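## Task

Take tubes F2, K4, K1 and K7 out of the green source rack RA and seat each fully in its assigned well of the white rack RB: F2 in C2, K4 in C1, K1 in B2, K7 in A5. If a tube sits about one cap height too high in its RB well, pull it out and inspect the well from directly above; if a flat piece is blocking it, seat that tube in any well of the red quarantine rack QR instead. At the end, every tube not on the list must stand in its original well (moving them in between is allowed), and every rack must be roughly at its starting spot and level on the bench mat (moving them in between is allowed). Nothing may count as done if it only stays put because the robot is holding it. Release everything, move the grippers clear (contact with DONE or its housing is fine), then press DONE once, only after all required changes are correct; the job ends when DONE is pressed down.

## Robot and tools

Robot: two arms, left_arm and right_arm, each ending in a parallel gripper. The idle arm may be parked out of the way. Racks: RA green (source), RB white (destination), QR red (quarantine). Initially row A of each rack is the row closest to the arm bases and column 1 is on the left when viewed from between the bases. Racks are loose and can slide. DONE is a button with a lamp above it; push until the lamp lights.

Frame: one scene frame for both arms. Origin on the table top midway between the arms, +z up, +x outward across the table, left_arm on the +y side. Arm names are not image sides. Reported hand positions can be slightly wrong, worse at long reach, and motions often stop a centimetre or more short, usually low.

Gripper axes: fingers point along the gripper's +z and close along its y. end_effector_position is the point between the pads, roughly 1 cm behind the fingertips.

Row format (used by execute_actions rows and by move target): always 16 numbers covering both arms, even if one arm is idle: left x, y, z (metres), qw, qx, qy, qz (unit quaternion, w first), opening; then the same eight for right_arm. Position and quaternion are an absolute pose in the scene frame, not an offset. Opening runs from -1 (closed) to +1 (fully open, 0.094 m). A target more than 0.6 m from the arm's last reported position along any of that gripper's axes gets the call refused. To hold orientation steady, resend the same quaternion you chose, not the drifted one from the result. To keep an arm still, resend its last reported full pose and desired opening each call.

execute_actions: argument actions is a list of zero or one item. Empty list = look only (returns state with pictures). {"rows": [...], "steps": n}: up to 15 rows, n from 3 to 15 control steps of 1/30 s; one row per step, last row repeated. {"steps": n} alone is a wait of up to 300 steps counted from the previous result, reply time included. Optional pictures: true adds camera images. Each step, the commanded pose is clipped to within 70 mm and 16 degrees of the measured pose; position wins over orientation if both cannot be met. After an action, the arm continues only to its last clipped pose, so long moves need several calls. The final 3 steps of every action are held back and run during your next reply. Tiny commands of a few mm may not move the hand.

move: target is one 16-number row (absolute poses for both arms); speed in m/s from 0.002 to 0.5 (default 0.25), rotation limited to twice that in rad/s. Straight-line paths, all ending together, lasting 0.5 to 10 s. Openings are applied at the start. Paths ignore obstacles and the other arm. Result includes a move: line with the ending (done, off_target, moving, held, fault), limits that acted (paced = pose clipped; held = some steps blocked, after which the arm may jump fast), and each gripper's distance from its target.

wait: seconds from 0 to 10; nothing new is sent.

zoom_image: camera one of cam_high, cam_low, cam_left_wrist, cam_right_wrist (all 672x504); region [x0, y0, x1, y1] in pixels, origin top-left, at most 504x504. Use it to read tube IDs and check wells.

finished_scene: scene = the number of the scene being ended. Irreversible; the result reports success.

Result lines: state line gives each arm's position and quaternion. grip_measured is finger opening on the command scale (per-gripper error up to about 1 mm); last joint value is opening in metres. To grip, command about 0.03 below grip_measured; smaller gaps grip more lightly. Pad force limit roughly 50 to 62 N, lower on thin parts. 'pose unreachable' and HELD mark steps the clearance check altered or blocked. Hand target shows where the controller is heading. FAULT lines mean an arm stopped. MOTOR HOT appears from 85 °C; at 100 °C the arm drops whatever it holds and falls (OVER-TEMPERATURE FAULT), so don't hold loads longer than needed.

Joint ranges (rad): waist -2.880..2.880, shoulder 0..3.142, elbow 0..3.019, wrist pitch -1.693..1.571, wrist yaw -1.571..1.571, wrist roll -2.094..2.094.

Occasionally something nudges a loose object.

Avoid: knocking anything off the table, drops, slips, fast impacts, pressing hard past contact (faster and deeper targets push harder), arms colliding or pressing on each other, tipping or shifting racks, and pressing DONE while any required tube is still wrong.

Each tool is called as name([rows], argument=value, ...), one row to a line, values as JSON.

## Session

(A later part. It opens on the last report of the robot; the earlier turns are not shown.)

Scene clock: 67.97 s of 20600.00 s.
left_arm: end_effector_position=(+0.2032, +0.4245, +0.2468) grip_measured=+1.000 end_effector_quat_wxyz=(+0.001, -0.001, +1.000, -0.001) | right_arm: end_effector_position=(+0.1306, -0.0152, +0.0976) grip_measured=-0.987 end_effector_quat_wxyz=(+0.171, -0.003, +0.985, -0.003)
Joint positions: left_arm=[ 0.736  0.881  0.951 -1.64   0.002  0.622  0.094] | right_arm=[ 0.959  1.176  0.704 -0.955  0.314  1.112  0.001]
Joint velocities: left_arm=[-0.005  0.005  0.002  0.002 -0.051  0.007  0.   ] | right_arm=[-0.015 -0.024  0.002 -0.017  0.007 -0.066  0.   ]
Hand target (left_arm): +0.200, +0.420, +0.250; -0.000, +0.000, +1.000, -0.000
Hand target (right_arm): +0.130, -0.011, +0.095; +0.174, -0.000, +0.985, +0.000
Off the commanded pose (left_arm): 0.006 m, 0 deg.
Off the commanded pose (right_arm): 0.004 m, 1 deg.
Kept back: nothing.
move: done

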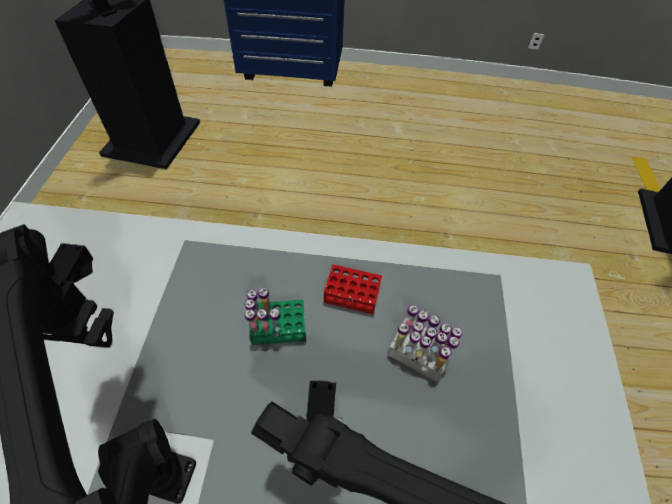

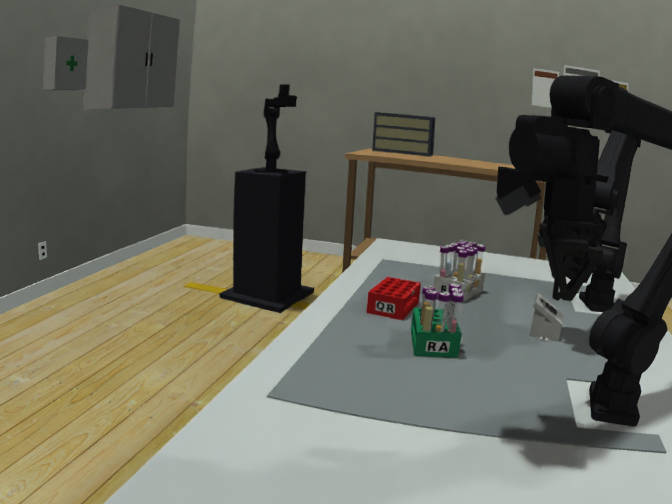

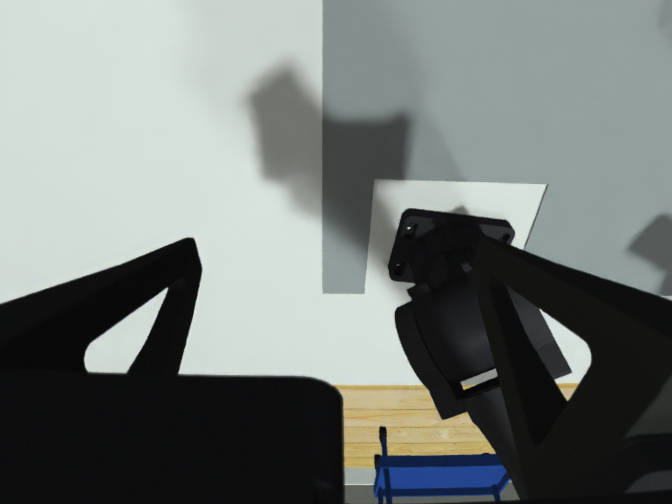

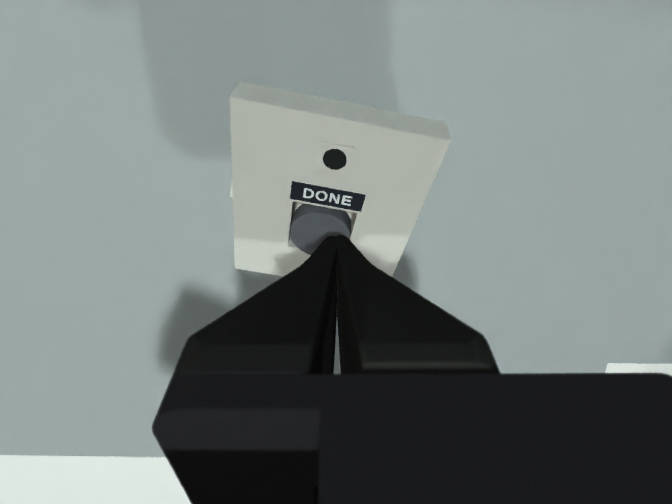

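move(target=[0.2,0.42,0.25,0,0,1,0,1,0.13,-0.011,0.06,0.174,0,0.985,0,-1], speed=0.03)

Scene clock: 69.57 s of 20600.00 s.
left_arm: end_effector_position=(+0.2032, +0.4245, +0.2468) grip_measured=+1.000 end_effector_quat_wxyz=(+0.001, -0.001, +1.000, -0.001) | right_arm: end_effector_position=(+0.1322, -0.0087, +0.0734) grip_measured=-0.987 end_effector_quat_wxyz=(+0.177, -0.002, +0.984, +0.009)
Joint positions: left_arm=[ 0.736  0.881  0.951 -1.64   0.002  0.622  0.094] | right_arm=[ 0.964  1.219  0.662 -0.844  0.316  1.114  0.001]
Joint velocities: left_arm=[ 0.005  0.005 -0.012  0.017  0.022  0.007  0.   ] | right_arm=[-0.015 -0.024 -0.012  0.007 -0.051 -0.051 -0.001]
Kept back: nothing.
move: unfinished (the scene ended)
The task's run has ended: the event that ends the task has happened.

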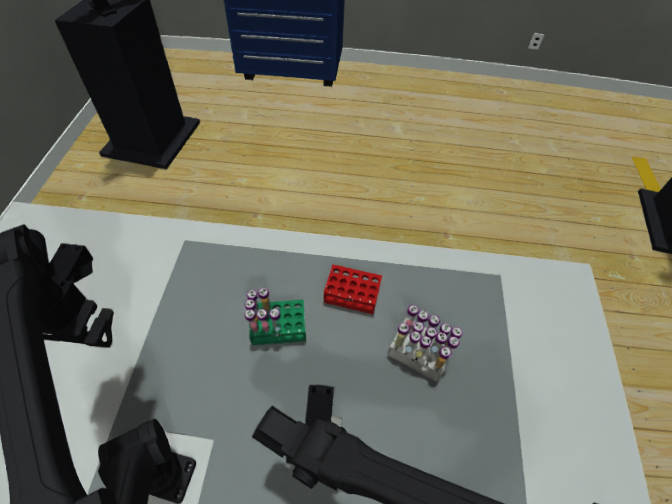

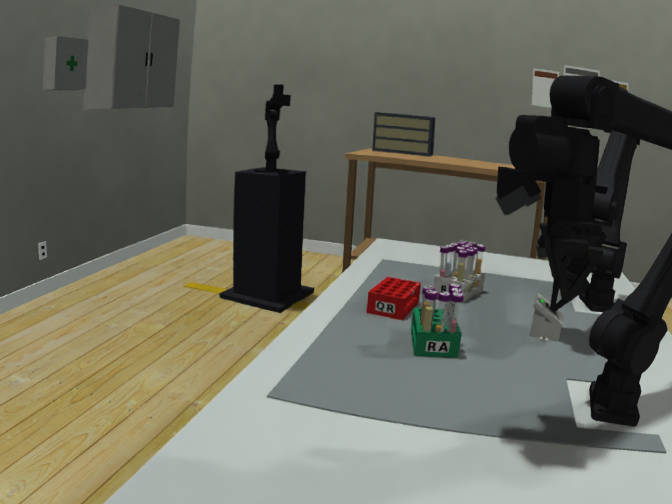

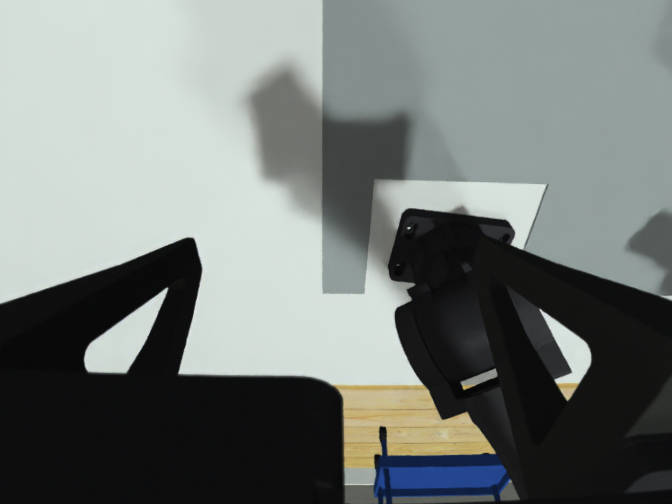

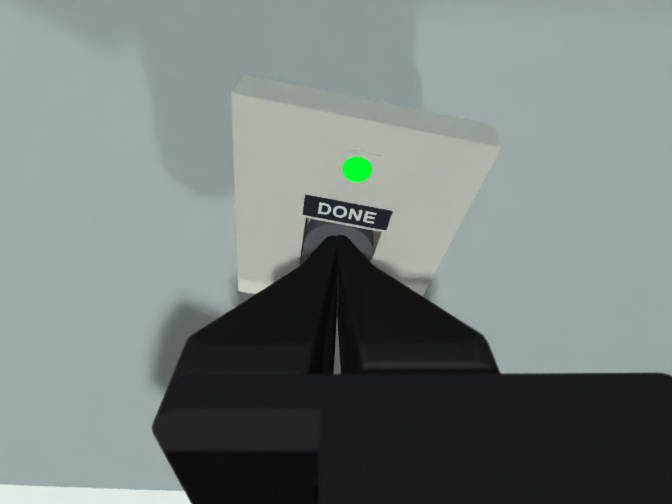

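execute_actions(actions=[])

finished_scene(scene=2)

The task's run has ended: the event that ends the task has happened. Episode already finished.

The scene is finished: the task was done.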